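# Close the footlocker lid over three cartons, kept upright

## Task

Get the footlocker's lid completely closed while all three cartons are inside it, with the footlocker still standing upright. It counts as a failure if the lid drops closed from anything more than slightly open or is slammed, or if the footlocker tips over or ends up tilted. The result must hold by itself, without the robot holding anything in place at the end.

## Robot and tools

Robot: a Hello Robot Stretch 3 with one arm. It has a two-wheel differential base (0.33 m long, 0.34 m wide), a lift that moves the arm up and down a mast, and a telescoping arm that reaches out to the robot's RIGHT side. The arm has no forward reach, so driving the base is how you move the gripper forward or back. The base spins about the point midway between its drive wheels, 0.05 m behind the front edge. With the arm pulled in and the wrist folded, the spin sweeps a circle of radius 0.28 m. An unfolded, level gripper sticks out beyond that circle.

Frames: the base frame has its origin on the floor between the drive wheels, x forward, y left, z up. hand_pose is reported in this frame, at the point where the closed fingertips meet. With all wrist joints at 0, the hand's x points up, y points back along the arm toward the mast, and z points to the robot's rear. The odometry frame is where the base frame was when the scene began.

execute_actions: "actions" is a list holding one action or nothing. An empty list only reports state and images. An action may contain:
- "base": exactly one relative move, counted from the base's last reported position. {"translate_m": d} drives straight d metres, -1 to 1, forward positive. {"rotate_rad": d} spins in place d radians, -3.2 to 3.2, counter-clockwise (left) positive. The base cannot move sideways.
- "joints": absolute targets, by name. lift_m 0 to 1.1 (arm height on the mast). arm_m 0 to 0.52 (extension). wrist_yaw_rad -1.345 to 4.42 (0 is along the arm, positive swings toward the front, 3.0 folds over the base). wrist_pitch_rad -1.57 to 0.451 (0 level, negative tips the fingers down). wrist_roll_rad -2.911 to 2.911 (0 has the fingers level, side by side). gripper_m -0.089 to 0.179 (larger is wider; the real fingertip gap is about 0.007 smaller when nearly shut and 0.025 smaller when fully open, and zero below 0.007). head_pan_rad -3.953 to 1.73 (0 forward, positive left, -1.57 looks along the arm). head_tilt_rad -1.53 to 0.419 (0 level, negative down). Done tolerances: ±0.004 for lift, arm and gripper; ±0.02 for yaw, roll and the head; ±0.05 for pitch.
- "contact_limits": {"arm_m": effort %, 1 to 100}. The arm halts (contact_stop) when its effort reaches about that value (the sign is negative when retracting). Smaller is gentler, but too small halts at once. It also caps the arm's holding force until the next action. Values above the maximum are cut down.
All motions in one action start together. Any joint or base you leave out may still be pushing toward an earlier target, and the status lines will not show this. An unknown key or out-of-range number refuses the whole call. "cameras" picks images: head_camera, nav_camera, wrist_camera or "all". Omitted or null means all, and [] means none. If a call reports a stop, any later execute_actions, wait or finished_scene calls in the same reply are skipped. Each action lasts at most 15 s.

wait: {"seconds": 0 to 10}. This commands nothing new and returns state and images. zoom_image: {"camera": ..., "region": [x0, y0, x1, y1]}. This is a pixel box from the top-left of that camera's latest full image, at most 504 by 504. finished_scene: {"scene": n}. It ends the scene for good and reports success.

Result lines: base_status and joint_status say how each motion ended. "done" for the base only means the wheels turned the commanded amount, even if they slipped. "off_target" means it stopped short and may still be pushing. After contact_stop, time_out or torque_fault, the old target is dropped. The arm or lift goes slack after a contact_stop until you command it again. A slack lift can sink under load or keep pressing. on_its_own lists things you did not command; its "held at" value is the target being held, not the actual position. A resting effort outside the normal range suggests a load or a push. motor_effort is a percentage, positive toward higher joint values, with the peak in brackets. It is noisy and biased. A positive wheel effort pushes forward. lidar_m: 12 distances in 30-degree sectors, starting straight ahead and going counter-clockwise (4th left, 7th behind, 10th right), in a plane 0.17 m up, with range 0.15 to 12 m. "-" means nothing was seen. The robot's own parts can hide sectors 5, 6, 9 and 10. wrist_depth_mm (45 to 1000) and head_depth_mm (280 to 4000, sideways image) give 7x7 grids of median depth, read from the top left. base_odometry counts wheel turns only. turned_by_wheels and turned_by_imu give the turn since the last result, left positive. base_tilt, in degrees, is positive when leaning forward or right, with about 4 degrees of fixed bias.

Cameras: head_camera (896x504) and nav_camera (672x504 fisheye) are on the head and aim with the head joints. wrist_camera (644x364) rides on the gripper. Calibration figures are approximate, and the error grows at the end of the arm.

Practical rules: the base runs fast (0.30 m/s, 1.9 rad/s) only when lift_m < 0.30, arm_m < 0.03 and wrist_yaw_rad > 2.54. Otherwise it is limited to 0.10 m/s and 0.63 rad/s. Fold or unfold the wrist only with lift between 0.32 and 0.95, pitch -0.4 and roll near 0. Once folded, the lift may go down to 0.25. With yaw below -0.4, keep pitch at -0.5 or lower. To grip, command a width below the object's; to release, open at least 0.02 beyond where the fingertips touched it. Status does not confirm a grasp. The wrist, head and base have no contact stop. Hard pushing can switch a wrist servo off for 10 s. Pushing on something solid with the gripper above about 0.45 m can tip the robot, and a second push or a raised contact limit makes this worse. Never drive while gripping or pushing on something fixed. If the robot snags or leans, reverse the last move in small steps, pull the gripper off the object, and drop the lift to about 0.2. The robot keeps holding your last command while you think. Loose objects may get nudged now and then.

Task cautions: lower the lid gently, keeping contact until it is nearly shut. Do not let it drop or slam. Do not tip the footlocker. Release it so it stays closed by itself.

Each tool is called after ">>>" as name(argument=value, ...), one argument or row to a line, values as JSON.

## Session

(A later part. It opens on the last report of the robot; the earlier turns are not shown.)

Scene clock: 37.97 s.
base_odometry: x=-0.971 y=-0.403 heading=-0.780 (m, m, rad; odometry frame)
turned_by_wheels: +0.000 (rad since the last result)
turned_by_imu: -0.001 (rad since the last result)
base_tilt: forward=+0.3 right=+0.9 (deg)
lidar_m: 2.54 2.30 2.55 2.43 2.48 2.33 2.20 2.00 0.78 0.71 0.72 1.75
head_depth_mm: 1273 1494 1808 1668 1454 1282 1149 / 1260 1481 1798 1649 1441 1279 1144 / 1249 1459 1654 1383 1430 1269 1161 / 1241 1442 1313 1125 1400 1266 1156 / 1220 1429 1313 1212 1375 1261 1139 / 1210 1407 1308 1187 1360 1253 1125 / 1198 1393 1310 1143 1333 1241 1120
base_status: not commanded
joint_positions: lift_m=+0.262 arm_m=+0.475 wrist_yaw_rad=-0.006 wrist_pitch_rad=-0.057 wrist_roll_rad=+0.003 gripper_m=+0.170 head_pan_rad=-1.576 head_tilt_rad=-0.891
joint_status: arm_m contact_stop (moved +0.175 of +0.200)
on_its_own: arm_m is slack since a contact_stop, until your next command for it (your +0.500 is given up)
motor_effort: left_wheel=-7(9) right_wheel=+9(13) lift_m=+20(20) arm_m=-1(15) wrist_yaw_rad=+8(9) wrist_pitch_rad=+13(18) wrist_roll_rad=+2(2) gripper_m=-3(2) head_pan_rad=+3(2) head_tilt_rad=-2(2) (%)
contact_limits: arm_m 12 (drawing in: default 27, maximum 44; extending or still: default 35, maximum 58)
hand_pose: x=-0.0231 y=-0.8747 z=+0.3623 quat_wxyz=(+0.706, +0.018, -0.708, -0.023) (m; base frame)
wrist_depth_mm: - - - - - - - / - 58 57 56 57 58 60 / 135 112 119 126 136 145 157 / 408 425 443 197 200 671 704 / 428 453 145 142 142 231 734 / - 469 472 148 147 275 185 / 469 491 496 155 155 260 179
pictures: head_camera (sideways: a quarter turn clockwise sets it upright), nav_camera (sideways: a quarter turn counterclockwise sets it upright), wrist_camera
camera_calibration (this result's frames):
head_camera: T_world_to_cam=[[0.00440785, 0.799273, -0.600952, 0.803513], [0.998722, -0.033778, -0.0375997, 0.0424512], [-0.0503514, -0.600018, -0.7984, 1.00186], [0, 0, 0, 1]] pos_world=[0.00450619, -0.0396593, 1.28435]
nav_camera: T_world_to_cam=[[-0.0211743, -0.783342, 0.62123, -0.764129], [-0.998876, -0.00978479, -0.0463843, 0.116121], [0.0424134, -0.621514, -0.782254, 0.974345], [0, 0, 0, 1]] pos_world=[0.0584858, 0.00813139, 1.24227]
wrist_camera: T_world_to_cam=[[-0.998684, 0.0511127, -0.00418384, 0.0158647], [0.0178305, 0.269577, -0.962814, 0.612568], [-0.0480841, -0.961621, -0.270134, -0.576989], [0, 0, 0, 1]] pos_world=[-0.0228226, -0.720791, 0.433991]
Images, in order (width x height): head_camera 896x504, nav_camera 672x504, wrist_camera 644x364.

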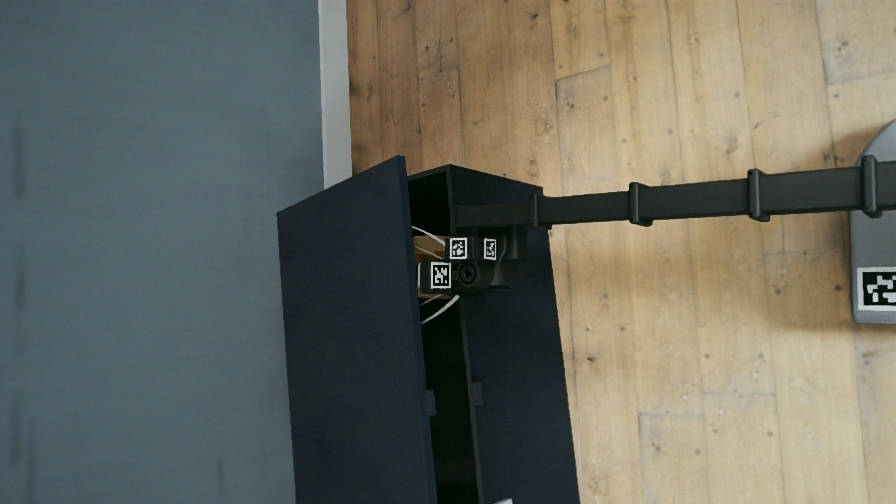

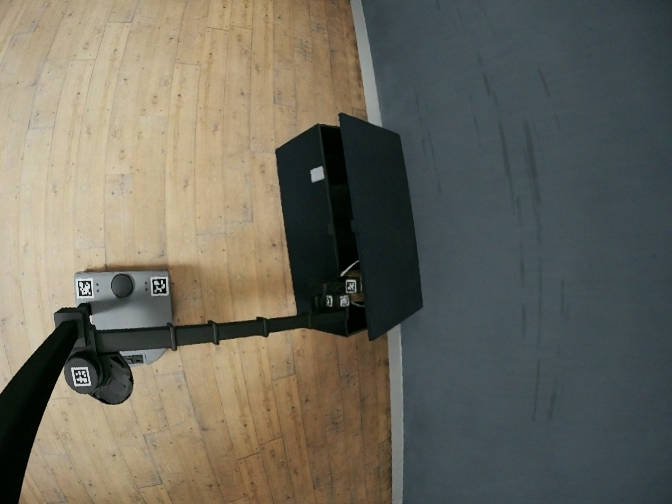

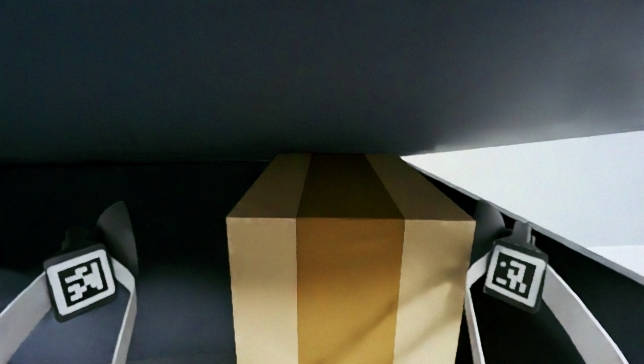

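Finger caught the carton corner; shift back and lower a little.

>>> execute_actions(
  actions=[
    {"base":{"translate_m":-0.025},"joints":{"arm_m":0.46,"lift_m":0.255}},
  ],
  cameras=[],
)

>>> execute_actions(
  actions=[
    {"joints":{"arm_m":0.515},"contact_limits":{"arm_m":15}},
  ],
)

Scene clock: 39.43 s.
base_odometry: x=-0.988 y=-0.386 heading=-0.780 (m, m, rad; odometry frame)
turned_by_wheels: +0.000 (rad since the last result)
turned_by_imu: +0.000 (rad since the last result)
base_tilt: forward=+0.4 right=+0.8 (deg)
lidar_m: 2.56 2.32 2.55 2.44 2.49 2.30 2.17 2.00 1.39 0.72 0.72 1.75
head_depth_mm: 1270 1498 1815 1661 1444 1282 1151 / 1257 1476 1794 1646 1436 1276 1147 / 1252 1468 1710 1553 1429 1275 1156 / 1242 1449 1319 1126 1394 1266 1158 / 1224 1427 1313 1210 1370 1261 1136 / 1215 1410 1306 1190 1361 1250 1126 / 1201 1393 1308 1150 1344 1247 1122
base_status: done
joint_positions: lift_m=+0.255 arm_m=+0.460 wrist_yaw_rad=-0.002 wrist_pitch_rad=-0.049 wrist_roll_rad=+0.003 gripper_m=+0.170 head_pan_rad=-1.576 head_tilt_rad=-0.891
joint_status: all done
motor_effort: left_wheel=-1(12) right_wheel=+1(5) lift_m=+20(17) arm_m=-4(4) wrist_yaw_rad=+2(7) wrist_pitch_rad=+10(13) wrist_roll_rad=+2(1) gripper_m=+0(2) head_pan_rad=+2(3) head_tilt_rad=-2(2) (%)
hand_pose: x=-0.0220 y=-0.8600 z=+0.3573 quat_wxyz=(+0.706, +0.017, -0.708, -0.018) (m; base frame)
wrist_depth_mm: - 55 56 57 58 59 60 / - 84 86 89 91 93 96 / 171 175 186 197 209 223 674 / 425 444 177 177 344 685 712 / 440 467 157 156 295 703 745 / - 487 164 163 297 - 171 / 487 501 173 171 320 231 155
pictures: none
No camera images: the call's "cameras" was empty. Leave "cameras" out to get every camera's image.

Scene clock: 40.60 s.
base_odometry: x=-0.988 y=-0.386 heading=-0.781 (m, m, rad; odometry frame)
turned_by_wheels: +0.000 (rad since the last result)
turned_by_imu: -0.001 (rad since the last result)
base_tilt: forward=+0.3 right=+0.8 (deg)
lidar_m: 2.57 2.32 2.55 2.43 2.48 2.30 2.18 2.01 1.39 0.72 0.73 1.76
head_depth_mm: 1278 1496 1815 1660 1445 1285 1153 / 1262 1479 1790 1646 1442 1276 1146 / 1249 1465 1709 1563 1430 1274 1160 / 1238 1447 1312 1122 1400 1266 1161 / 1224 1427 1310 1217 1379 1260 1139 / 1210 1418 1305 1187 1363 1250 1128 / 1200 1400 1301 1161 1342 1244 1123
base_status: not commanded
joint_positions: lift_m=+0.255 arm_m=+0.479 wrist_yaw_rad=+0.002 wrist_pitch_rad=-0.062 wrist_roll_rad=+0.004 gripper_m=+0.170 head_pan_rad=-1.576 head_tilt_rad=-0.891
joint_status: arm_m contact_stop (moved +0.019 of +0.055)
on_its_own: arm_m is slack since a contact_stop, until your next command for it (your +0.515 is given up)
motor_effort: left_wheel=-3(9) right_wheel=+5(13) lift_m=+20(21) arm_m=-1(17) wrist_yaw_rad=-2(3) wrist_pitch_rad=+16(22) wrist_roll_rad=+1(2) gripper_m=+0(1) head_pan_rad=+2(3) head_tilt_rad=-2(2) (%)
contact_limits: arm_m 15 (drawing in: default 27, maximum 44; extending or still: default 35, maximum 58)
hand_pose: x=-0.0210 y=-0.8785 z=+0.3540 quat_wxyz=(+0.706, +0.023, -0.708, -0.022) (m; base frame)
wrist_depth_mm: - 54 52 52 53 54 55 / - 78 81 83 85 88 90 / 167 172 183 197 209 224 656 / 411 429 163 164 313 666 691 / 431 443 138 137 139 235 723 / - 470 145 144 146 - 164 / 470 487 153 152 297 227 153
pictures: head_camera (sideways: a quarter turn clockwise sets it upright), nav_camera (sideways: a quarter turn counterclockwise sets it upright), wrist_camera
camera_calibration (this result's frames):
head_camera: T_world_to_cam=[[0.0044091, 0.799529, -0.600611, 0.803069], [0.998722, -0.0337618, -0.0376119, 0.0424671], [-0.0503495, -0.599677, -0.798656, 1.00219], [0, 0, 0, 1]] pos_world=[0.00450624, -0.0396518, 1.28434]
nav_camera: T_world_to_cam=[[-0.0211756, -0.783607, 0.620896, -0.763693], [-0.998876, -0.00976511, -0.0463907, 0.11613], [0.0424152, -0.62118, -0.782519, 0.97469], [0, 0, 0, 1]] pos_world=[0.0584859, 0.00815685, 1.24227]
wrist_camera: T_world_to_cam=[[-0.99906, 0.0430348, -0.00511615, 0.0113275], [0.0167417, 0.274356, -0.961483, 0.609322], [-0.0399736, -0.960665, -0.274818, -0.580078], [0, 0, 0, 1]] pos_world=[-0.022072, -0.724919, 0.426494]
Images, in order (width x height): head_camera 896x504, nav_camera 672x504, wrist_camera 644x364.

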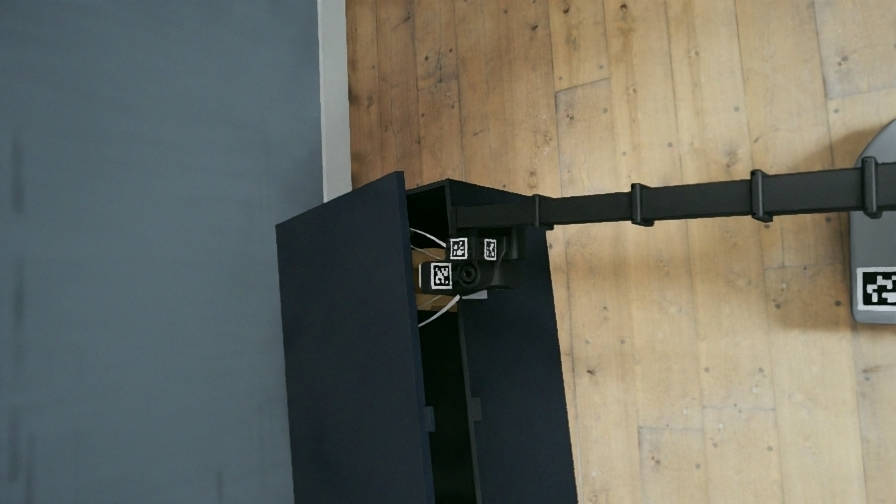

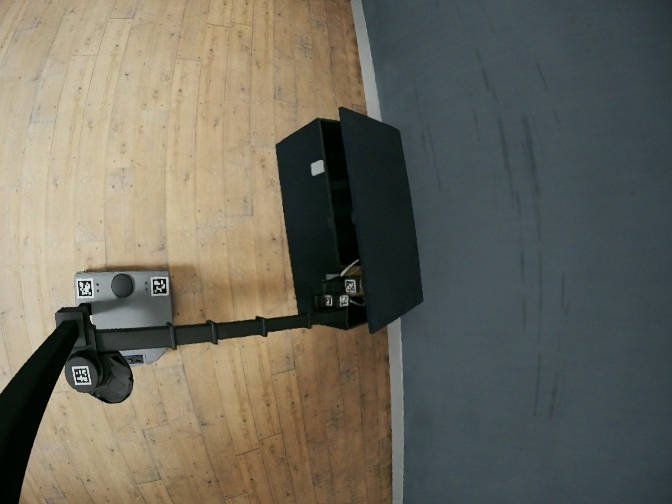

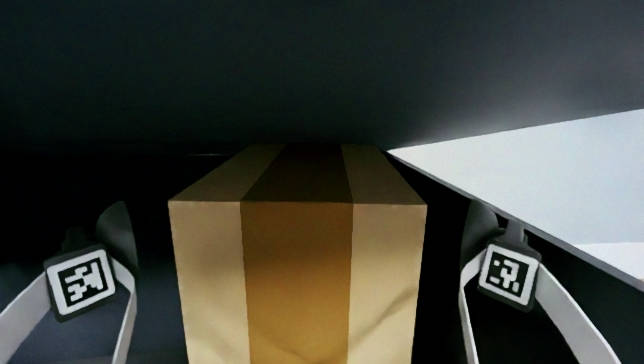

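>>> execute_actions(
  actions=[
    {"joints":{"gripper_m":0.04,"arm_m":0.478}},
  ],
  cameras=[],
)

>>> execute_actions(
  actions=[
    {"joints":{"arm_m":0.41}},
  ],
  cameras=["wrist_camera"],
)

Scene clock: 42.57 s.
base_odometry: x=-0.988 y=-0.386 heading=-0.780 (m, m, rad; odometry frame)
turned_by_wheels: +0.000 (rad since the last result)
turned_by_imu: +0.000 (rad since the last result)
base_tilt: forward=+0.5 right=+0.9 (deg)
lidar_m: 2.57 2.33 2.55 2.43 2.49 2.30 2.17 2.02 1.40 0.72 0.73 1.75
head_depth_mm: 1279 1491 1810 1654 1447 1281 1154 / 1266 1483 1792 1642 1445 1276 1149 / 1246 1465 1707 1559 1426 1276 1160 / 1236 1439 1316 1123 1403 1264 1158 / 1225 1426 1306 1214 1376 1255 1143 / 1214 1409 1308 1184 1356 1253 1124 / 1202 1402 1303 1149 1348 1248 1122
base_status: not commanded
joint_positions: lift_m=+0.255 arm_m=+0.478 wrist_yaw_rad=+0.002 wrist_pitch_rad=-0.052 wrist_roll_rad=+0.004 gripper_m=+0.041 head_pan_rad=-1.576 head_tilt_rad=-0.891
joint_status: all done
motor_effort: left_wheel=+2(4) right_wheel=-4(5) lift_m=+21(21) arm_m=-4(5) wrist_yaw_rad=-4(5) wrist_pitch_rad=+11(15) wrist_roll_rad=+1(1) gripper_m=-29(100) head_pan_rad=+3(3) head_tilt_rad=-2(2) (%)
hand_pose: x=-0.0208 y=-0.8779 z=+0.3566 quat_wxyz=(+0.706, +0.019, -0.708, -0.018) (m; base frame)
wrist_depth_mm: - 48 49 50 51 52 51 / - 69 71 73 75 77 79 / 160 148 157 166 177 190 652 / 412 428 174 173 315 663 682 / 433 438 135 134 134 241 728 / 451 474 142 141 142 210 169 / 463 492 149 148 150 246 162
pictures: none
No camera images: the call's "cameras" was empty. Leave "cameras" out to get every camera's image.

Scene clock: 44.23 s.
base_odometry: x=-0.988 y=-0.386 heading=-0.780 (m, m, rad; odometry frame)
turned_by_wheels: +0.000 (rad since the last result)
turned_by_imu: +0.000 (rad since the last result)
base_tilt: forward=+0.4 right=+0.8 (deg)
lidar_m: 2.57 2.33 2.55 2.43 2.49 2.30 2.17 2.01 1.39 0.72 0.73 1.75
head_depth_mm: 1269 1505 1803 1665 1439 1282 1152 / 1263 1482 1786 1646 1441 1275 1143 / 1247 1463 1708 1538 1434 1272 1156 / 1241 1448 1342 1192 1376 1264 1162 / 1224 1428 1329 1169 1375 1262 1141 / 1214 1420 1321 1160 1363 1252 1127 / 1199 1403 1323 1155 1344 1242 1122
base_status: not commanded
joint_positions: lift_m=+0.255 arm_m=+0.411 wrist_yaw_rad=-0.002 wrist_pitch_rad=-0.052 wrist_roll_rad=+0.004 gripper_m=+0.050 head_pan_rad=-1.576 head_tilt_rad=-0.891
joint_status: all done
on_its_own: gripper_m is held at +0.050, not at your +0.040, by its stall guard, which is still easing
motor_effort: left_wheel=+0(2) right_wheel=-1(4) lift_m=+21(21) arm_m=-8(9) wrist_yaw_rad=+2(3) wrist_pitch_rad=+11(11) wrist_roll_rad=+1(1) gripper_m=-7(29) head_pan_rad=+2(3) head_tilt_rad=-2(2) (%)
hand_pose: x=-0.0219 y=-0.8102 z=+0.3565 quat_wxyz=(+0.706, +0.018, -0.708, -0.020) (m; base frame)
wrist_depth_mm: 572 580 596 625 628 656 658 / 581 76 80 625 655 667 687 / - 76 80 83 88 93 98 / 472 488 174 173 330 744 786 / 490 504 136 134 134 241 808 / 509 550 141 141 142 225 170 / 518 535 149 148 147 117 117
pictures: wrist_camera
camera_calibration (this result's frames):
wrist_camera: T_world_to_cam=[[-0.998894, 0.0466917, -0.00554775, 0.0105773], [0.0177346, 0.26485, -0.964127, 0.586235], [-0.0435474, -0.963159, -0.265385, -0.519295], [0, 0, 0, 1]] pos_world=[-0.022445, -0.655922, 0.42745]
Images, in order (width x height): wrist_camera 644x364.

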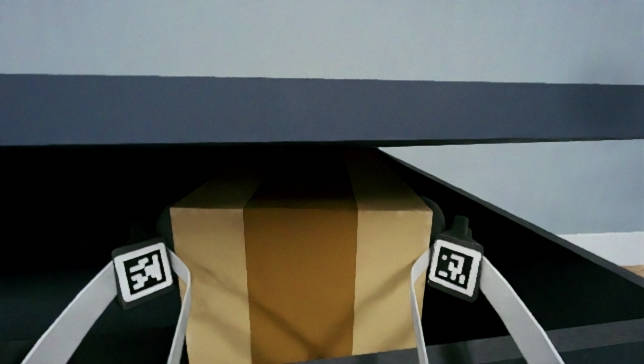

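Works. Regrip deeper, then slide sideways.

>>> execute_actions(
  actions=[
    {"joints":{"gripper_m":0.15}},
  ],
  cameras=[],
)

>>> execute_actions(
  actions=[
    {"joints":{"arm_m":0.45}},
  ],
  cameras=[],
)

>>> execute_actions(
  actions=[
    {"joints":{"gripper_m":0.055}},
  ],
  cameras=[],
)

>>> execute_actions(
  actions=[
    {"base":{"translate_m":0.15},"joints":{"arm_m":0.435}},
  ],
)

Scene clock: 45.87 s.
base_odometry: x=-0.988 y=-0.386 heading=-0.780 (m, m, rad; odometry frame)
turned_by_wheels: +0.000 (rad since the last result)
turned_by_imu: +0.000 (rad since the last result)
base_tilt: forward=+0.5 right=+0.9 (deg)
lidar_m: 2.56 2.33 2.55 2.43 2.48 2.30 2.17 2.00 1.40 0.72 0.73 1.76
head_depth_mm: 1276 1498 1798 1662 1439 1279 1151 / 1262 1477 1792 1658 1439 1274 1147 / 1250 1467 1704 1548 1431 1272 1161 / 1232 1449 1335 1193 1377 1264 1159 / 1227 1432 1330 1171 1382 1259 1140 / 1210 1415 1321 1164 1357 1252 1126 / 1199 1397 1321 1157 1346 1242 1121
base_status: not commanded
joint_positions: lift_m=+0.255 arm_m=+0.410 wrist_yaw_rad=-0.002 wrist_pitch_rad=-0.053 wrist_roll_rad=+0.004 gripper_m=+0.150 head_pan_rad=-1.576 head_tilt_rad=-0.891
joint_status: all done
motor_effort: left_wheel=-1(1) right_wheel=+2(2) lift_m=+21(21) arm_m=-1(8) wrist_yaw_rad=+2(3) wrist_pitch_rad=+11(11) wrist_roll_rad=+1(1) gripper_m=+0(80) head_pan_rad=+2(2) head_tilt_rad=-2(2) (%)
hand_pose: x=-0.0219 y=-0.8096 z=+0.3563 quat_wxyz=(+0.706, +0.018, -0.708, -0.020) (m; base frame)
wrist_depth_mm: 576 590 604 624 629 647 680 / 586 77 605 634 654 665 683 / - 77 80 84 88 94 99 / 475 495 174 174 332 732 779 / 489 500 136 135 134 225 807 / 508 536 143 141 143 226 171 / 522 536 150 148 147 117 119
pictures: none
No camera images: the call's "cameras" was empty. Leave "cameras" out to get every camera's image.

Scene clock: 47.23 s.
base_odometry: x=-0.988 y=-0.386 heading=-0.781 (m, m, rad; odometry frame)
turned_by_wheels: +0.000 (rad since the last result)
turned_by_imu: +0.000 (rad since the last result)
base_tilt: forward=+0.5 right=+0.7 (deg)
lidar_m: 2.56 2.32 2.56 2.43 2.48 2.30 2.18 2.01 1.40 0.72 0.73 1.75
head_depth_mm: 1277 1496 1799 1664 1450 1283 1152 / 1267 1477 1793 1649 1439 1276 1144 / 1249 1463 1716 1543 1428 1269 1158 / 1244 1452 1332 1166 1397 1263 1162 / 1224 1432 1330 1179 1373 1256 1139 / 1209 1417 1325 1157 1361 1247 1128 / 1203 1397 1318 1155 1336 1243 1122
base_status: not commanded
joint_positions: lift_m=+0.255 arm_m=+0.449 wrist_yaw_rad=-0.009 wrist_pitch_rad=-0.037 wrist_roll_rad=+0.002 gripper_m=+0.150 head_pan_rad=-1.576 head_tilt_rad=-0.891
joint_status: all done
motor_effort: left_wheel=-7(7) right_wheel=+9(10) lift_m=+21(21) arm_m=+9(9) wrist_yaw_rad=+12(12) wrist_pitch_rad=+4(11) wrist_roll_rad=+2(2) gripper_m=-7(7) head_pan_rad=+3(2) head_tilt_rad=-2(3) (%)
hand_pose: x=-0.0238 y=-0.8494 z=+0.3605 quat_wxyz=(+0.706, +0.010, -0.708, -0.017) (m; base frame)
wrist_depth_mm: 537 552 572 592 599 623 645 / 552 566 579 47 49 629 655 / - - - 47 49 52 55 / 443 466 143 48 144 704 738 / 446 107 107 106 108 738 755 / 460 107 107 107 109 257 171 / 492 302 111 112 114 222 154
pictures: none
No camera images: the call's "cameras" was empty. Leave "cameras" out to get every camera's image.

Scene clock: 49.00 s.
base_odometry: x=-0.988 y=-0.386 heading=-0.781 (m, m, rad; odometry frame)
turned_by_wheels: +0.000 (rad since the last result)
turned_by_imu: +0.000 (rad since the last result)
base_tilt: forward=+0.5 right=+0.7 (deg)
lidar_m: 2.57 2.32 2.56 2.43 2.49 2.30 2.17 2.01 1.39 0.72 0.73 1.76
head_depth_mm: 1273 1497 1804 1653 1440 1281 1151 / 1260 1484 1799 1647 1446 1279 1144 / 1251 1462 1705 1540 1431 1269 1159 / 1236 1438 1333 1158 1401 1259 1159 / 1230 1427 1325 1182 1377 1258 1142 / 1209 1411 1322 1160 1363 1251 1127 / 1206 1401 1316 1150 1346 1248 1119
base_status: not commanded
joint_positions: lift_m=+0.255 arm_m=+0.450 wrist_yaw_rad=-0.005 wrist_pitch_rad=-0.022 wrist_roll_rad=+0.004 gripper_m=+0.058 head_pan_rad=-1.576 head_tilt_rad=-0.891
joint_status: all done
motor_effort: left_wheel=-5(8) right_wheel=+7(10) lift_m=+21(21) arm_m=+2(8) wrist_yaw_rad=+7(12) wrist_pitch_rad=-4(9) wrist_roll_rad=+1(2) gripper_m=-5(100) head_pan_rad=+2(2) head_tilt_rad=-2(2) (%)
hand_pose: x=-0.0228 y=-0.8504 z=+0.3643 quat_wxyz=(+0.706, +0.006, -0.708, -0.010) (m; base frame)
wrist_depth_mm: 540 561 567 582 603 614 641 / - - 578 47 49 52 55 / - - 45 47 49 52 55 / 432 451 127 129 139 704 734 / 451 457 129 130 132 277 751 / 470 482 131 133 135 206 185 / 481 506 134 135 138 245 164
pictures: none
No camera images: the call's "cameras" was empty. Leave "cameras" out to get every camera's image.

Scene clock: 51.70 s.
base_odometry: x=-0.882 y=-0.491 heading=-0.781 (m, m, rad; odometry frame)
turned_by_wheels: -0.001 (rad since the last result)
turned_by_imu: -0.001 (rad since the last result)
base_tilt: forward=+0.3 right=+0.8 (deg)
lidar_m: 2.42 2.19 2.57 2.44 2.50 2.46 2.32 1.99 0.76 0.70 0.71 1.74
head_depth_mm: 1267 1485 1804 1665 1448 1280 1150 / 1256 1466 1688 1328 1430 1275 1151 / 1238 1453 1340 1263 1406 1268 1159 / 1223 1438 1334 1125 1398 1268 1163 / 1215 1418 1332 1183 1366 1255 1139 / 1200 1400 1321 1159 1348 1256 1124 / 1191 1385 1325 1131 1328 1251 1124
base_status: done
joint_positions: lift_m=+0.255 arm_m=+0.435 wrist_yaw_rad=-0.121 wrist_pitch_rad=-0.072 wrist_roll_rad=-0.017 gripper_m=+0.070 head_pan_rad=-1.576 head_tilt_rad=-0.891
joint_status: all done
on_its_own: wrist_yaw_rad is held at -0.088, not at your +0.000, by its stall guard, which is still easing; gripper_m is held at +0.070, not at your +0.055, by its stall guard, which is still easing; right_wheel is at rest, and its effort (+23) is outside its rest range (-18 to +18)
motor_effort: left_wheel=-17(37) right_wheel=+23(53) lift_m=+22(22) arm_m=+0(3) wrist_yaw_rad=+42(100) wrist_pitch_rad=+20(20) wrist_roll_rad=+11(11) gripper_m=-5(31) head_pan_rad=+2(2) head_tilt_rad=-2(2) (%)
hand_pose: x=-0.0522 y=-0.8319 z=+0.3516 quat_wxyz=(+0.710, -0.017, -0.701, -0.069) (m; base frame)
wrist_depth_mm: - - - - - 48 55 / - - - - 46 49 55 / 388 147 131 156 104 114 129 / 407 434 162 149 161 403 847 / 423 446 130 129 128 351 275 / 442 492 137 136 136 336 276 / 453 490 144 143 144 206 278
pictures: head_camera (sideways: a quarter turn clockwise sets it upright), nav_camera (sideways: a quarter turn counterclockwise sets it upright), wrist_camera
camera_calibration (this result's frames):
head_camera: T_world_to_cam=[[0.00440933, 0.799591, -0.600529, 0.802962], [0.998722, -0.0337578, -0.0376148, 0.0424709], [-0.050349, -0.599595, -0.798718, 1.00227], [0, 0, 0, 1]] pos_world=[0.00450625, -0.03965, 1.28433]
nav_camera: T_world_to_cam=[[-0.0211758, -0.783671, 0.620815, -0.763588], [-0.998876, -0.00976047, -0.0463922, 0.116132], [0.0424157, -0.6211, -0.782583, 0.974773], [0, 0, 0, 1]] pos_world=[0.0584859, 0.00816297, 1.24228]
wrist_camera: T_world_to_cam=[[-0.986329, 0.163982, 0.0162724, 0.0719138], [0.0310037, 0.281649, -0.959017, 0.600659], [-0.161845, -0.945401, -0.282882, -0.528135], [0, 0, 0, 1]] pos_world=[-0.0331679, -0.680267, 0.425472]
Images, in order (width x height): head_camera 896x504, nav_camera 672x504, wrist_camera 644x364.

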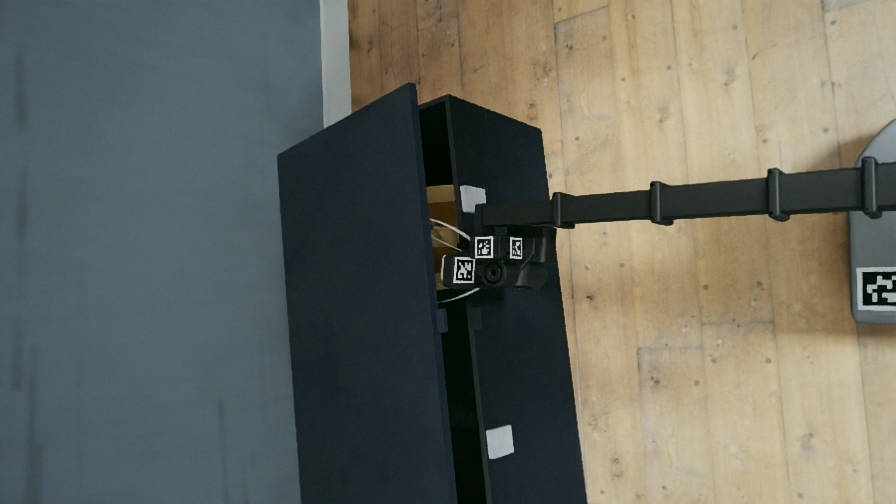

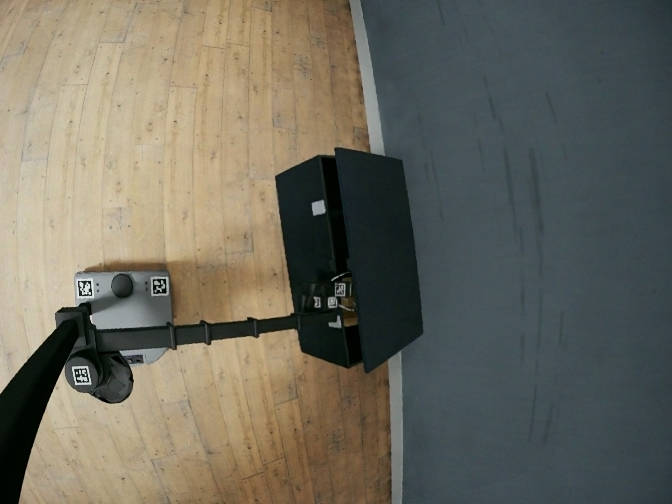

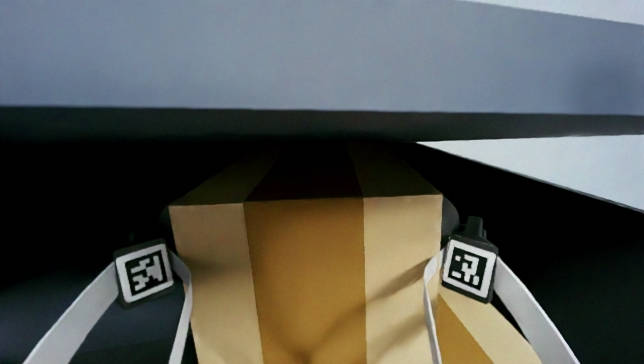

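>>> execute_actions(
  actions=[
    {"base":{"translate_m":0.07},"joints":{"arm_m":0.39,"gripper_m":0.06}},
  ],
)

Scene clock: 53.67 s.
base_odometry: x=-0.832 y=-0.541 heading=-0.781 (m, m, rad; odometry frame)
turned_by_wheels: +0.000 (rad since the last result)
turned_by_imu: +0.000 (rad since the last result)
base_tilt: forward=+0.3 right=+0.9 (deg)
lidar_m: 2.35 2.13 2.57 2.45 2.50 2.53 2.39 1.99 0.75 0.69 0.70 1.73
head_depth_mm: 1262 1478 1796 1621 1446 1280 1150 / 1247 1462 1417 1233 1421 1276 1148 / 1235 1441 1365 1191 1403 1272 1159 / 1224 1430 1364 1172 1383 1262 1158 / 1211 1413 1349 1182 1364 1255 1139 / 1198 1399 1348 1148 1336 1253 1127 / 1184 1387 1333 1148 1328 1244 1121
base_status: done
joint_positions: lift_m=+0.255 arm_m=+0.390 wrist_yaw_rad=-0.127 wrist_pitch_rad=-0.110 wrist_roll_rad=+0.001 gripper_m=+0.067 head_pan_rad=-1.576 head_tilt_rad=-0.891
joint_status: gripper_m off_target (ended at +0.067, target +0.060); the others done
on_its_own: wrist_yaw_rad is held at -0.140, not at your +0.000, by its stall guard, which is not easing now; gripper_m is held at +0.066, not at your +0.060, by its stall guard, which is still easing; wrist_yaw_rad is at rest, and its effort (-16) is outside its rest range (-12 to +12); wrist_pitch_rad is at rest, and its effort (+38) is outside its rest range (-20 to +32)
motor_effort: left_wheel=+1(15) right_wheel=-1(32) lift_m=+26(28) arm_m=-6(8) wrist_yaw_rad=-16(44) wrist_pitch_rad=+38(46) wrist_roll_rad=+2(11) gripper_m=-22(73) head_pan_rad=+2(2) head_tilt_rad=-3(2) (%)
hand_pose: x=-0.0534 y=-0.7853 z=+0.3416 quat_wxyz=(+0.702, -0.006, -0.707, -0.084) (m; base frame)
wrist_depth_mm: 536 563 590 631 667 714 761 / 556 582 617 653 702 743 813 / 279 270 264 260 253 251 246 / 111 96 96 95 94 99 109 / - 69 73 81 89 220 334 / - 59 60 134 138 198 130 / 490 299 139 100 105 113 134
pictures: head_camera (sideways: a quarter turn clockwise sets it upright), nav_camera (sideways: a quarter turn counterclockwise sets it upright), wrist_camera
camera_calibration (this result's frames):
head_camera: T_world_to_cam=[[0.00440924, 0.799591, -0.600529, 0.802962], [0.998722, -0.0337577, -0.0376148, 0.0424709], [-0.0503489, -0.599595, -0.798718, 1.00227], [0, 0, 0, 1]] pos_world=[0.00450626, -0.03965, 1.28433]
nav_camera: T_world_to_cam=[[-0.0211757, -0.783671, 0.620815, -0.763588], [-0.998876, -0.00976059, -0.0463922, 0.116132], [0.0424158, -0.6211, -0.782583, 0.974773], [0, 0, 0, 1]] pos_world=[0.0584859, 0.00816298, 1.24228]
wrist_camera: T_world_to_cam=[[-0.985293, 0.170874, -0.000497062, 0.074472], [0.0552302, 0.315713, -0.947246, 0.602059], [-0.161703, -0.933342, -0.320507, -0.46476], [0, 0, 0, 1]] pos_world=[-0.0350281, -0.636583, 0.421376]
Images, in order (width x height): head_camera 896x504, nav_camera 672x504, wrist_camera 644x364.

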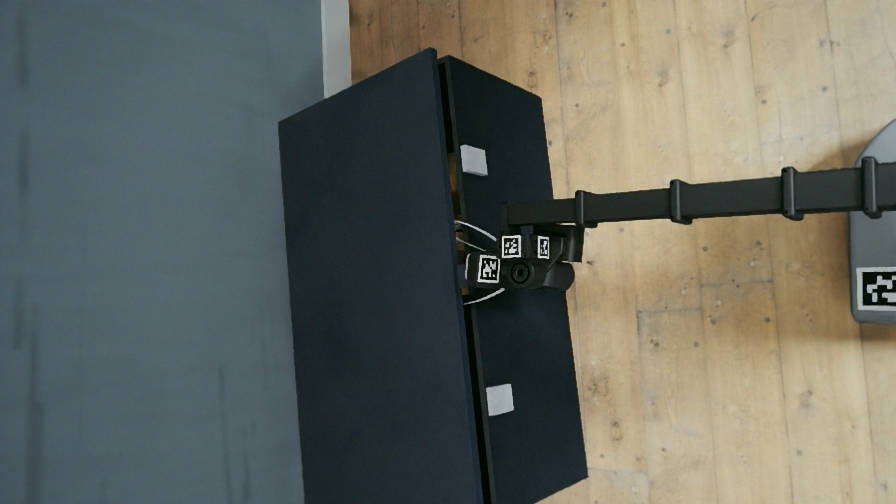

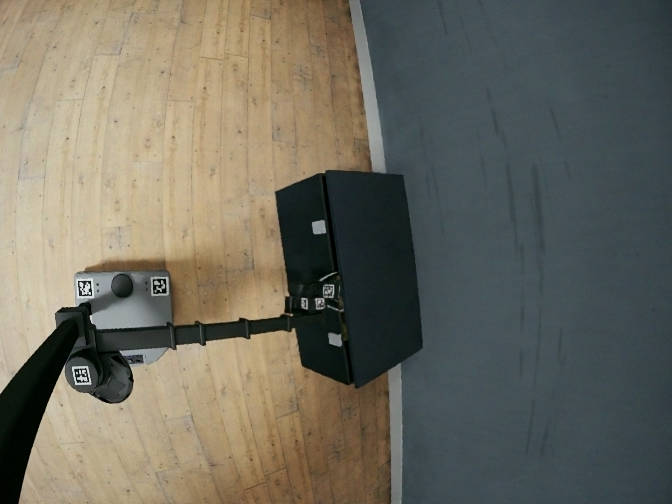

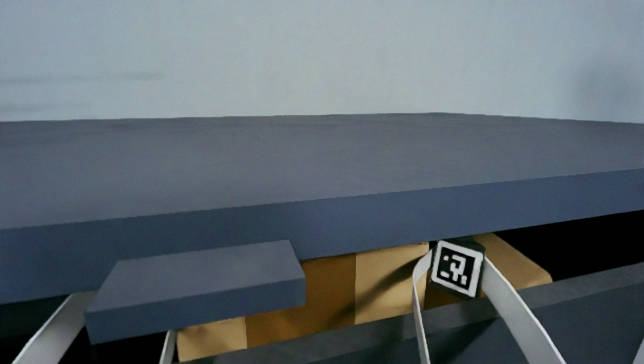

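>>> execute_actions(
  actions=[
    {"joints":{"gripper_m":0.15}},
  ],
  cameras=[],
)

>>> execute_actions(
  actions=[
    {"joints":{"gripper_m":0.07,"wrist_yaw_rad":0.0,"arm_m":0.34,"lift_m":0.27}},
  ],
  cameras=["wrist_camera","head_camera"],
)

Scene clock: 55.13 s.
base_odometry: x=-0.832 y=-0.541 heading=-0.781 (m, m, rad; odometry frame)
turned_by_wheels: +0.000 (rad since the last result)
turned_by_imu: +0.000 (rad since the last result)
base_tilt: forward=+0.4 right=+1.0 (deg)
lidar_m: 2.35 2.13 2.58 2.45 2.50 2.54 2.39 1.99 0.75 0.69 0.70 1.73
head_depth_mm: 1262 1479 1796 1625 1441 1286 1154 / 1244 1466 1456 1243 1412 1276 1147 / 1236 1445 1371 1207 1404 1271 1162 / 1220 1433 1367 1177 1372 1267 1162 / 1206 1413 1356 1176 1365 1256 1142 / 1199 1397 1349 1163 1340 1252 1126 / 1185 1383 1335 1155 1328 1245 1121
base_status: not commanded
joint_positions: lift_m=+0.255 arm_m=+0.390 wrist_yaw_rad=-0.129 wrist_pitch_rad=-0.111 wrist_roll_rad=-0.004 gripper_m=+0.150 head_pan_rad=-1.576 head_tilt_rad=-0.891
joint_status: all done
on_its_own: wrist_yaw_rad is held at -0.140, not at your +0.000, by its stall guard, which is not easing now; wrist_yaw_rad is at rest, and its effort (-14) is outside its rest range (-12 to +12); wrist_pitch_rad is at rest, and its effort (+39) is outside its rest range (-20 to +32)
motor_effort: left_wheel=+3(3) right_wheel=-5(7) lift_m=+27(27) arm_m=-3(6) wrist_yaw_rad=-14(16) wrist_pitch_rad=+39(40) wrist_roll_rad=+5(7) gripper_m=+6(83) head_pan_rad=+3(2) head_tilt_rad=-3(2) (%)
hand_pose: x=-0.0538 y=-0.7850 z=+0.3413 quat_wxyz=(+0.704, -0.006, -0.705, -0.085) (m; base frame)
wrist_depth_mm: 531 567 593 628 665 716 769 / 560 590 624 661 701 748 813 / 301 304 306 311 314 322 327 / 129 130 131 132 132 133 134 / - 83 83 84 91 100 114 / - 70 75 86 414 127 131 / 452 61 63 96 105 113 136
pictures: none
No camera images: the call's "cameras" was empty. Leave "cameras" out to get every camera's image.

Scene clock: 56.60 s.
base_odometry: x=-0.832 y=-0.541 heading=-0.781 (m, m, rad; odometry frame)
turned_by_wheels: +0.000 (rad since the last result)
turned_by_imu: +0.000 (rad since the last result)
base_tilt: forward=+0.2 right=+0.7 (deg)
lidar_m: 2.35 2.13 2.57 2.45 2.50 2.54 2.39 1.98 0.75 0.69 0.70 1.74
head_depth_mm: 1255 1480 1795 1628 1442 1283 1154 / 1250 1460 1417 1233 1412 1275 1148 / 1236 1448 1373 1194 1407 1297 1161 / 1227 1432 1365 1186 1352 1261 1160 / 1207 1414 1356 1175 1370 1259 1141 / 1200 1395 1342 1146 1336 1252 1125 / 1186 1377 1336 1141 1331 1241 1120
base_status: not commanded
joint_positions: lift_m=+0.270 arm_m=+0.340 wrist_yaw_rad=+0.000 wrist_pitch_rad=-0.110 wrist_roll_rad=+0.002 gripper_m=+0.070 head_pan_rad=-1.576 head_tilt_rad=-0.891
joint_status: all done
on_its_own: wrist_pitch_rad is at rest, and its effort (+38) is outside its rest range (-20 to +32)
motor_effort: left_wheel=-1(11) right_wheel=+1(20) lift_m=+39(44) arm_m=-5(15) wrist_yaw_rad=+0(27) wrist_pitch_rad=+38(41) wrist_roll_rad=+2(4) gripper_m=-1(80) head_pan_rad=+3(3) head_tilt_rad=-2(3) (%)
hand_pose: x=-0.0214 y=-0.7374 z=+0.3560 quat_wxyz=(+0.705, +0.039, -0.707, -0.039) (m; base frame)
wrist_depth_mm: 613 624 632 658 671 684 721 / 643 658 672 694 715 747 747 / 375 375 376 375 377 380 382 / 128 128 128 129 136 143 150 / 472 566 123 121 671 547 396 / 522 586 141 148 150 159 167 / 127 134 139 129 157 168 178
pictures: head_camera (sideways: a quarter turn clockwise sets it upright), wrist_camera
camera_calibration (this result's frames):
head_camera: T_world_to_cam=[[0.00440914, 0.799591, -0.600529, 0.802962], [0.998722, -0.0337576, -0.0376148, 0.0424709], [-0.0503489, -0.599595, -0.798718, 1.00227], [0, 0, 0, 1]] pos_world=[0.00450626, -0.03965, 1.28433]
wrist_camera: T_world_to_cam=[[-0.999005, 0.0445816, -0.00136851, 0.00468387], [0.0155971, 0.320432, -0.947143, 0.601387], [-0.0417866, -0.946222, -0.320808, -0.417008], [0, 0, 0, 1]] pos_world=[-0.022126, -0.587495, 0.435826]
Images, in order (width x height): head_camera 896x504, wrist_camera 644x364.

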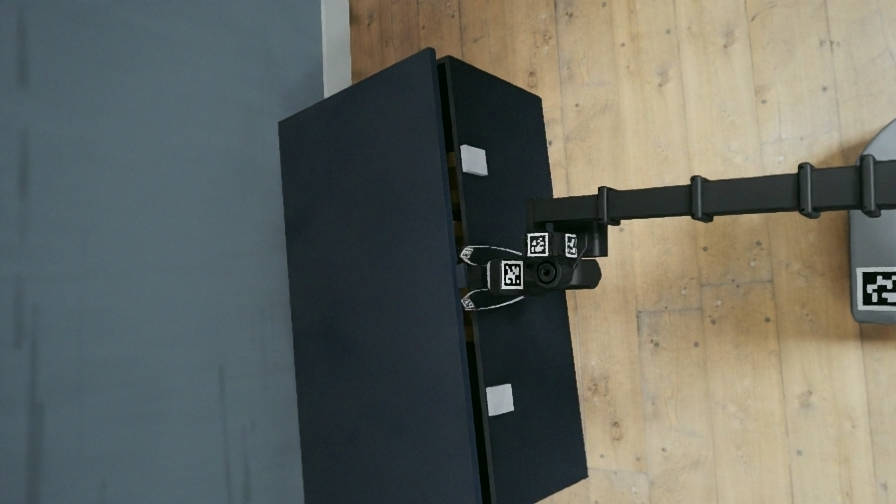

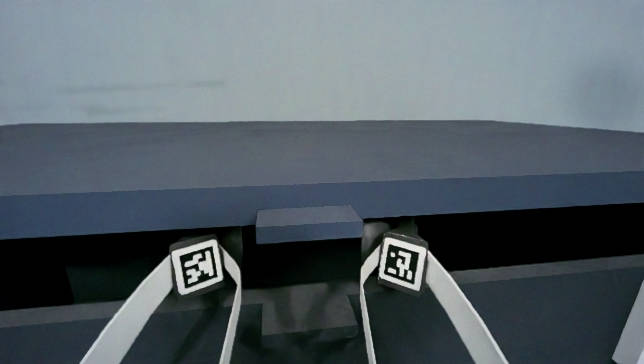

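>>> execute_actions(
  actions=[
    {"joints":{"gripper_m":0.058,"arm_m":0.305}},
  ],
  cameras=["wrist_camera"],
)

Scene clock: 62.87 s.
base_odometry: x=-0.832 y=-0.541 heading=-0.781 (m, m, rad; odometry frame)
turned_by_wheels: +0.000 (rad since the last result)
turned_by_imu: +0.000 (rad since the last result)
base_tilt: forward=+0.4 right=+0.8 (deg)
lidar_m: 2.35 2.13 2.57 2.44 2.49 2.55 2.39 1.99 0.75 0.69 0.70 1.73
head_depth_mm: 1263 1476 1799 1626 1448 1281 1149 / 1246 1460 1412 1230 1419 1276 1149 / 1232 1447 1368 1220 1404 1279 1159 / 1223 1429 1354 1183 - 1265 1162 / 1210 1413 1352 1175 1362 1256 1138 / 1201 1401 1344 1142 1336 1245 1130 / 1188 1377 1336 1147 1330 1244 1121
base_status: not commanded
joint_positions: lift_m=+0.270 arm_m=+0.305 wrist_yaw_rad=+0.000 wrist_pitch_rad=-0.089 wrist_roll_rad=+0.002 gripper_m=+0.058 head_pan_rad=-1.576 head_tilt_rad=-0.891
joint_status: all done
motor_effort: left_wheel=+0(1) right_wheel=+0(0) lift_m=+38(39) arm_m=-6(6) wrist_yaw_rad=-1(1) wrist_pitch_rad=+28(38) wrist_roll_rad=+2(2) gripper_m=+0(53) head_pan_rad=+2(3) head_tilt_rad=-2(2) (%)
hand_pose: x=-0.0214 y=-0.7034 z=+0.3614 quat_wxyz=(+0.706, +0.032, -0.707, -0.032) (m; base frame)
wrist_depth_mm: 647 661 671 696 710 731 765 / 673 695 709 718 757 773 792 / 601 510 499 492 496 490 807 / 145 149 156 161 174 180 191 / 540 607 632 656 698 499 353 / 161 163 171 175 190 201 205 / 162 170 179 189 201 214 226
pictures: wrist_camera
camera_calibration (this result's frames):
wrist_camera: T_world_to_cam=[[-0.999001, 0.0446296, -0.00231346, 0.00353261], [0.0156294, 0.300416, -0.95368, 0.583896], [-0.0418674, -0.952763, -0.300814, -0.395014], [0, 0, 0, 1]] pos_world=[-0.0221351, -0.551925, 0.438033]
Images, in order (width x height): wrist_camera 644x364.

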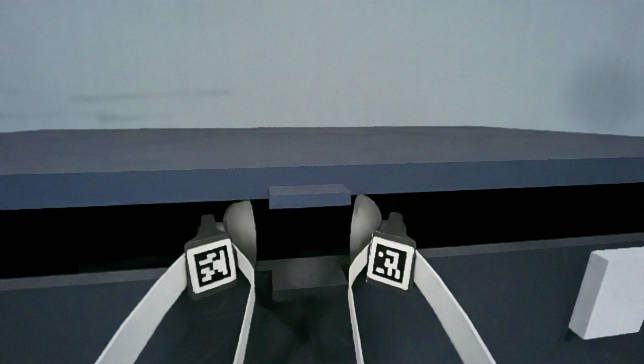

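>>> execute_actions(
  actions=[
    {"joints":{"arm_m":0.296}},
  ],
  cameras=["wrist_camera"],
)

>>> execute_actions(
  actions=[
    {"joints":{"gripper_m":0.02}},
  ],
  cameras=["wrist_camera"],
)

Scene clock: 63.97 s.
base_odometry: x=-0.832 y=-0.541 heading=-0.781 (m, m, rad; odometry frame)
turned_by_wheels: +0.000 (rad since the last result)
turned_by_imu: +0.000 (rad since the last result)
base_tilt: forward=+0.3 right=+1.0 (deg)
lidar_m: 2.35 2.13 2.57 2.44 2.50 2.53 2.40 1.99 0.75 0.69 0.70 1.73
head_depth_mm: 1262 1480 1790 1624 1447 1277 1146 / 1246 1467 1415 1233 1412 1278 1147 / 1238 1449 1365 1193 1408 1285 1160 / 1222 1427 1362 1187 - 1265 1162 / 1210 1413 1351 1178 1369 1254 1139 / 1199 1392 1344 1149 1339 1250 1127 / 1184 1382 1337 1141 1333 1248 1124
base_status: not commanded
joint_positions: lift_m=+0.270 arm_m=+0.296 wrist_yaw_rad=+0.000 wrist_pitch_rad=-0.089 wrist_roll_rad=+0.002 gripper_m=+0.058 head_pan_rad=-1.576 head_tilt_rad=-0.891
joint_status: all done
motor_effort: left_wheel=-1(1) right_wheel=+0(0) lift_m=+38(38) arm_m=-5(6) wrist_yaw_rad=+0(1) wrist_pitch_rad=+28(28) wrist_roll_rad=+2(2) gripper_m=+0(0) head_pan_rad=+2(3) head_tilt_rad=-2(2) (%)
hand_pose: x=-0.0214 y=-0.6944 z=+0.3615 quat_wxyz=(+0.706, +0.032, -0.707, -0.032) (m; base frame)
wrist_depth_mm: 660 680 691 701 724 733 754 / 684 702 721 734 766 787 809 / 497 495 487 486 490 489 833 / 152 158 166 171 182 191 355 / 533 608 640 660 699 478 216 / 166 170 181 189 201 213 215 / 172 180 190 200 213 229 245
pictures: wrist_camera
camera_calibration (this result's frames):
wrist_camera: T_world_to_cam=[[-0.998995, 0.0447551, -0.00231168, 0.00318233], [0.0156583, 0.300252, -0.953731, 0.581119], [-0.0419903, -0.952809, -0.300651, -0.386451], [0, 0, 0, 1]] pos_world=[-0.0221474, -0.542839, 0.438052]
Images, in order (width x height): wrist_camera 644x364.

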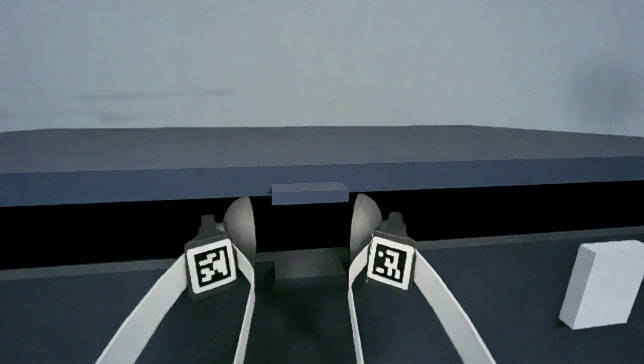

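Scene clock: 64.83 s.
base_odometry: x=-0.832 y=-0.541 heading=-0.781 (m, m, rad; odometry frame)
turned_by_wheels: +0.000 (rad since the last result)
turned_by_imu: +0.000 (rad since the last result)
base_tilt: forward=+0.3 right=+0.9 (deg)
lidar_m: 2.35 2.13 2.57 2.44 2.50 2.53 2.39 1.99 0.75 0.69 0.70 1.73
head_depth_mm: 1260 1477 1801 1620 1447 1286 1150 / 1246 1463 1417 1228 1420 1274 1144 / 1237 1451 1367 1193 1404 1283 1160 / 1226 1431 1360 1184 - 1264 1159 / 1210 1412 1350 1180 1365 1258 1142 / 1200 1400 1344 1148 1337 1247 1127 / 1188 1390 1339 1141 1325 1250 1120
base_status: not commanded
joint_positions: lift_m=+0.270 arm_m=+0.296 wrist_yaw_rad=-0.001 wrist_pitch_rad=-0.092 wrist_roll_rad=+0.002 gripper_m=+0.020 head_pan_rad=-1.576 head_tilt_rad=-0.891
joint_status: all done
motor_effort: left_wheel=-1(2) right_wheel=+2(4) lift_m=+37(37) arm_m=-4(5) wrist_yaw_rad=+2(7) wrist_pitch_rad=+29(30) wrist_roll_rad=+2(2) gripper_m=-4(80) head_pan_rad=+2(3) head_tilt_rad=-2(3) (%)
hand_pose: x=-0.0218 y=-0.6942 z=+0.3609 quat_wxyz=(+0.706, +0.032, -0.707, -0.033) (m; base frame)
wrist_depth_mm: 649 671 692 698 724 741 753 / 683 702 712 739 764 774 785 / 480 477 472 465 464 463 821 / 152 158 166 173 182 192 365 / 533 605 630 650 694 475 214 / 166 171 183 188 203 214 216 / 173 178 189 202 212 228 245
pictures: wrist_camera
camera_calibration (this result's frames):
wrist_camera: T_world_to_cam=[[-0.998927, 0.0462585, -0.00222445, 0.00380702], [0.0161269, 0.302421, -0.953038, 0.581783], [-0.0434134, -0.952051, -0.302843, -0.385163], [0, 0, 0, 1]] pos_world=[-0.0223006, -0.542815, 0.437826]
Images, in order (width x height): wrist_camera 644x364.

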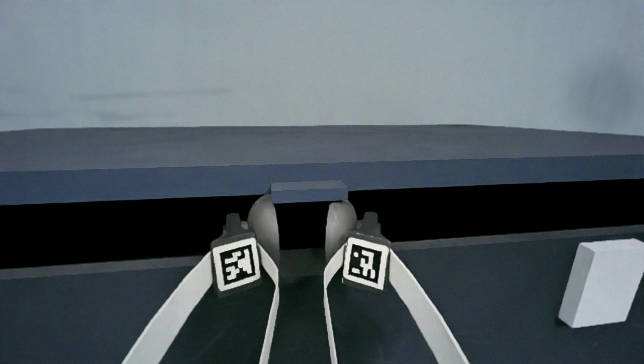

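>>> execute_actions(
  actions=[
    {"joints":{"arm_m":0.282}},
  ],
  cameras=[],
)

>>> execute_actions(
  actions=[
    {"joints":{"gripper_m":0.036}},
  ],
  cameras=["wrist_camera"],
)

Scene clock: 65.93 s.
base_odometry: x=-0.832 y=-0.541 heading=-0.781 (m, m, rad; odometry frame)
turned_by_wheels: +0.000 (rad since the last result)
turned_by_imu: +0.000 (rad since the last result)
base_tilt: forward=+0.3 right=+0.9 (deg)
lidar_m: 2.35 2.13 2.58 2.44 2.49 2.54 2.39 1.99 0.75 0.69 0.70 1.73
head_depth_mm: 1260 1481 1793 1626 1446 1280 1150 / 1253 1465 1413 1234 1414 1274 1146 / 1240 1449 1362 1194 1403 1283 1162 / 1225 1429 1358 1185 1375 1259 1161 / 1210 1415 1349 1184 1358 1261 1142 / 1205 1392 1341 1144 1331 1252 1126 / 1185 1383 1338 1145 1335 1245 1119
base_status: not commanded
joint_positions: lift_m=+0.270 arm_m=+0.282 wrist_yaw_rad=+0.002 wrist_pitch_rad=-0.090 wrist_roll_rad=+0.002 gripper_m=+0.020 head_pan_rad=-1.576 head_tilt_rad=-0.891
joint_status: all done
motor_effort: left_wheel=+1(1) right_wheel=-2(3) lift_m=+37(37) arm_m=-5(6) wrist_yaw_rad=-3(3) wrist_pitch_rad=+29(30) wrist_roll_rad=+2(2) gripper_m=-1(5) head_pan_rad=+2(3) head_tilt_rad=-3(2) (%)
hand_pose: x=-0.0208 y=-0.6803 z=+0.3612 quat_wxyz=(+0.706, +0.033, -0.707, -0.031) (m; base frame)
wrist_depth_mm: 661 684 703 717 739 761 769 / 700 715 720 744 782 786 815 / 467 469 468 463 470 472 827 / 166 172 179 184 197 507 368 / 514 624 641 669 214 224 230 / 178 185 198 206 218 231 231 / 188 194 206 219 231 247 263
pictures: none
No camera images: the call's "cameras" was empty. Leave "cameras" out to get every camera's image.

Scene clock: 66.57 s.
base_odometry: x=-0.832 y=-0.541 heading=-0.781 (m, m, rad; odometry frame)
turned_by_wheels: +0.000 (rad since the last result)
turned_by_imu: +0.000 (rad since the last result)
base_tilt: forward=+0.3 right=+0.9 (deg)
lidar_m: 2.35 2.13 2.56 2.44 2.50 2.54 2.39 1.99 0.75 0.69 0.70 1.73
head_depth_mm: 1259 1484 1804 1628 1448 1283 1153 / 1250 1468 1421 1235 1407 1276 1145 / 1234 1448 1371 1199 1406 1284 - / 1224 1434 1357 1187 1381 1259 1160 / 1210 1411 1348 1178 1365 1256 1138 / 1201 1397 1343 1151 1336 1253 1125 / 1190 1382 1335 1141 1334 1247 1119
base_status: not commanded
joint_positions: lift_m=+0.270 arm_m=+0.282 wrist_yaw_rad=-0.009 wrist_pitch_rad=-0.090 wrist_roll_rad=+0.002 gripper_m=+0.036 head_pan_rad=-1.576 head_tilt_rad=-0.891
joint_status: all done
motor_effort: left_wheel=-3(3) right_wheel=+5(5) lift_m=+38(37) arm_m=-5(5) wrist_yaw_rad=+11(11) wrist_pitch_rad=+29(29) wrist_roll_rad=+2(2) gripper_m=+2(62) head_pan_rad=+3(3) head_tilt_rad=-2(2) (%)
hand_pose: x=-0.0237 y=-0.6803 z=+0.3612 quat_wxyz=(+0.706, +0.029, -0.707, -0.035) (m; base frame)
wrist_depth_mm: 664 665 703 721 747 755 791 / 694 709 723 755 771 799 831 / 478 478 470 470 468 467 846 / 166 171 179 183 198 492 363 / 524 622 635 661 214 228 233 / 178 184 200 206 220 234 234 / 186 193 205 218 232 251 269
pictures: wrist_camera
camera_calibration (this result's frames):
wrist_camera: T_world_to_cam=[[-0.998551, 0.0537585, -0.00229961, 0.00640526], [0.0184036, 0.301059, -0.953428, 0.577198], [-0.0505625, -0.952089, -0.301612, -0.372572], [0, 0, 0, 1]] pos_world=[-0.0230647, -0.528837, 0.437959]
Images, in order (width x height): wrist_camera 644x364.

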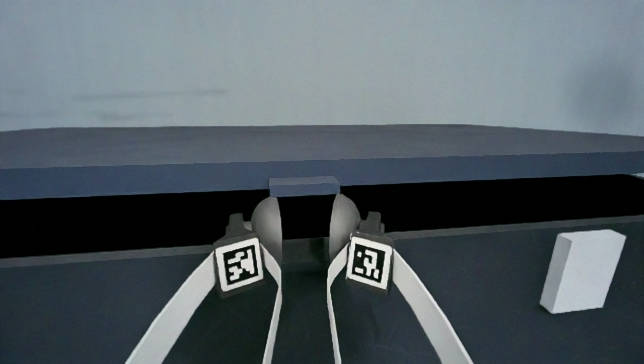

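>>> execute_actions(
  actions=[
    {"base":{"translate_m":0.006},"joints":{"gripper_m":0.042}},
  ],
  cameras=["wrist_camera"],
)

Scene clock: 67.93 s.
base_odometry: x=-0.828 y=-0.545 heading=-0.781 (m, m, rad; odometry frame)
turned_by_wheels: +0.000 (rad since the last result)
turned_by_imu: +0.000 (rad since the last result)
base_tilt: forward=+0.4 right=+0.9 (deg)
lidar_m: 2.34 2.12 2.57 2.45 2.49 2.53 2.40 1.98 0.75 0.69 0.70 1.72
head_depth_mm: 1258 1481 1799 1634 1450 1282 1152 / 1246 1466 1460 1246 1415 1276 1148 / 1233 1452 1377 1235 1405 1284 - / 1221 1432 1376 1204 1372 1265 1161 / 1211 1416 1370 1196 1367 1258 1140 / 1199 1399 1352 1167 1333 1248 1126 / 1189 1382 1345 1155 1331 1245 1120
base_status: done
joint_positions: lift_m=+0.270 arm_m=+0.282 wrist_yaw_rad=-0.002 wrist_pitch_rad=-0.053 wrist_roll_rad=+0.003 gripper_m=+0.042 head_pan_rad=-1.576 head_tilt_rad=-0.891
joint_status: all done
motor_effort: left_wheel=-1(12) right_wheel=+0(17) lift_m=+34(38) arm_m=+0(5) wrist_yaw_rad=+3(20) wrist_pitch_rad=+11(36) wrist_roll_rad=+2(2) gripper_m=+0(38) head_pan_rad=+2(3) head_tilt_rad=-3(2) (%)
hand_pose: x=-0.0220 y=-0.6815 z=+0.3708 quat_wxyz=(+0.706, +0.018, -0.708, -0.020) (m; base frame)
wrist_depth_mm: 665 676 690 729 754 754 783 / 688 713 727 741 774 785 816 / 730 733 761 774 783 837 886 / 318 318 322 324 328 334 338 / 200 200 217 203 209 221 227 / 174 179 193 195 213 226 228 / 182 187 199 211 223 239 256
pictures: wrist_camera
camera_calibration (this result's frames):
wrist_camera: T_world_to_cam=[[-0.99889, 0.0469075, -0.00424908, 0.00424501], [0.0165715, 0.265569, -0.96395, 0.566351], [-0.044088, -0.96295, -0.266051, -0.391231], [0, 0, 0, 1]] pos_world=[-0.0223936, -0.52734, 0.441865]
Images, in order (width x height): wrist_camera 644x364.

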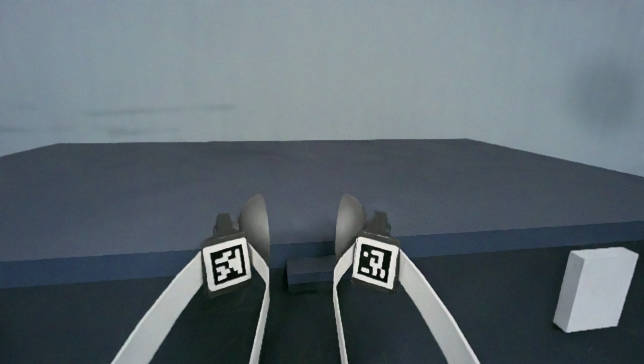

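Slipped shut.

>>> execute_actions(
  actions=[
    {"joints":{"gripper_m":0.07,"arm_m":0.24}},
  ],
  cameras=[],
)

>>> finished_scene(
  scene=1,
)

Scene clock: 69.40 s.
base_odometry: x=-0.828 y=-0.545 heading=-0.781 (m, m, rad; odometry frame)
turned_by_wheels: +0.000 (rad since the last result)
turned_by_imu: +0.000 (rad since the last result)
base_tilt: forward=+0.3 right=+0.9 (deg)
lidar_m: 2.34 2.12 2.58 2.45 2.50 2.53 2.40 1.99 0.75 0.69 0.70 1.73
head_depth_mm: 1255 1475 1792 1628 1444 1287 1151 / 1245 1455 1458 1250 1414 1279 1145 / 1231 1446 1387 1230 1407 1276 1161 / 1221 1428 1377 1204 1362 1237 1160 / 1205 1419 1367 1196 1363 1257 1142 / 1198 1397 1356 1165 1338 1249 1128 / 1187 1388 1346 1154 1327 1248 1119
base_status: not commanded
joint_positions: lift_m=+0.270 arm_m=+0.240 wrist_yaw_rad=-0.002 wrist_pitch_rad=-0.053 wrist_roll_rad=+0.003 gripper_m=+0.070 head_pan_rad=-1.576 head_tilt_rad=-0.891
joint_status: all done
motor_effort: left_wheel=-1(1) right_wheel=+0(1) lift_m=+33(33) arm_m=-4(4) wrist_yaw_rad=+2(3) wrist_pitch_rad=+11(11) wrist_roll_rad=+1(2) gripper_m=+0(80) head_pan_rad=+2(3) head_tilt_rad=-2(3) (%)
hand_pose: x=-0.0219 y=-0.6398 z=+0.3709 quat_wxyz=(+0.706, +0.018, -0.708, -0.020) (m; base frame)
wrist_depth_mm: 708 726 734 752 767 809 819 / 731 758 771 786 803 836 868 / 759 769 787 819 834 861 913 / 317 320 324 324 332 334 338 / 211 216 231 235 252 265 279 / 213 221 239 247 265 275 297 / 224 237 247 263 279 298 316
pictures: none
No camera images: the call's "cameras" was empty. Leave "cameras" out to get every camera's image.

The scene is finished: the task was done.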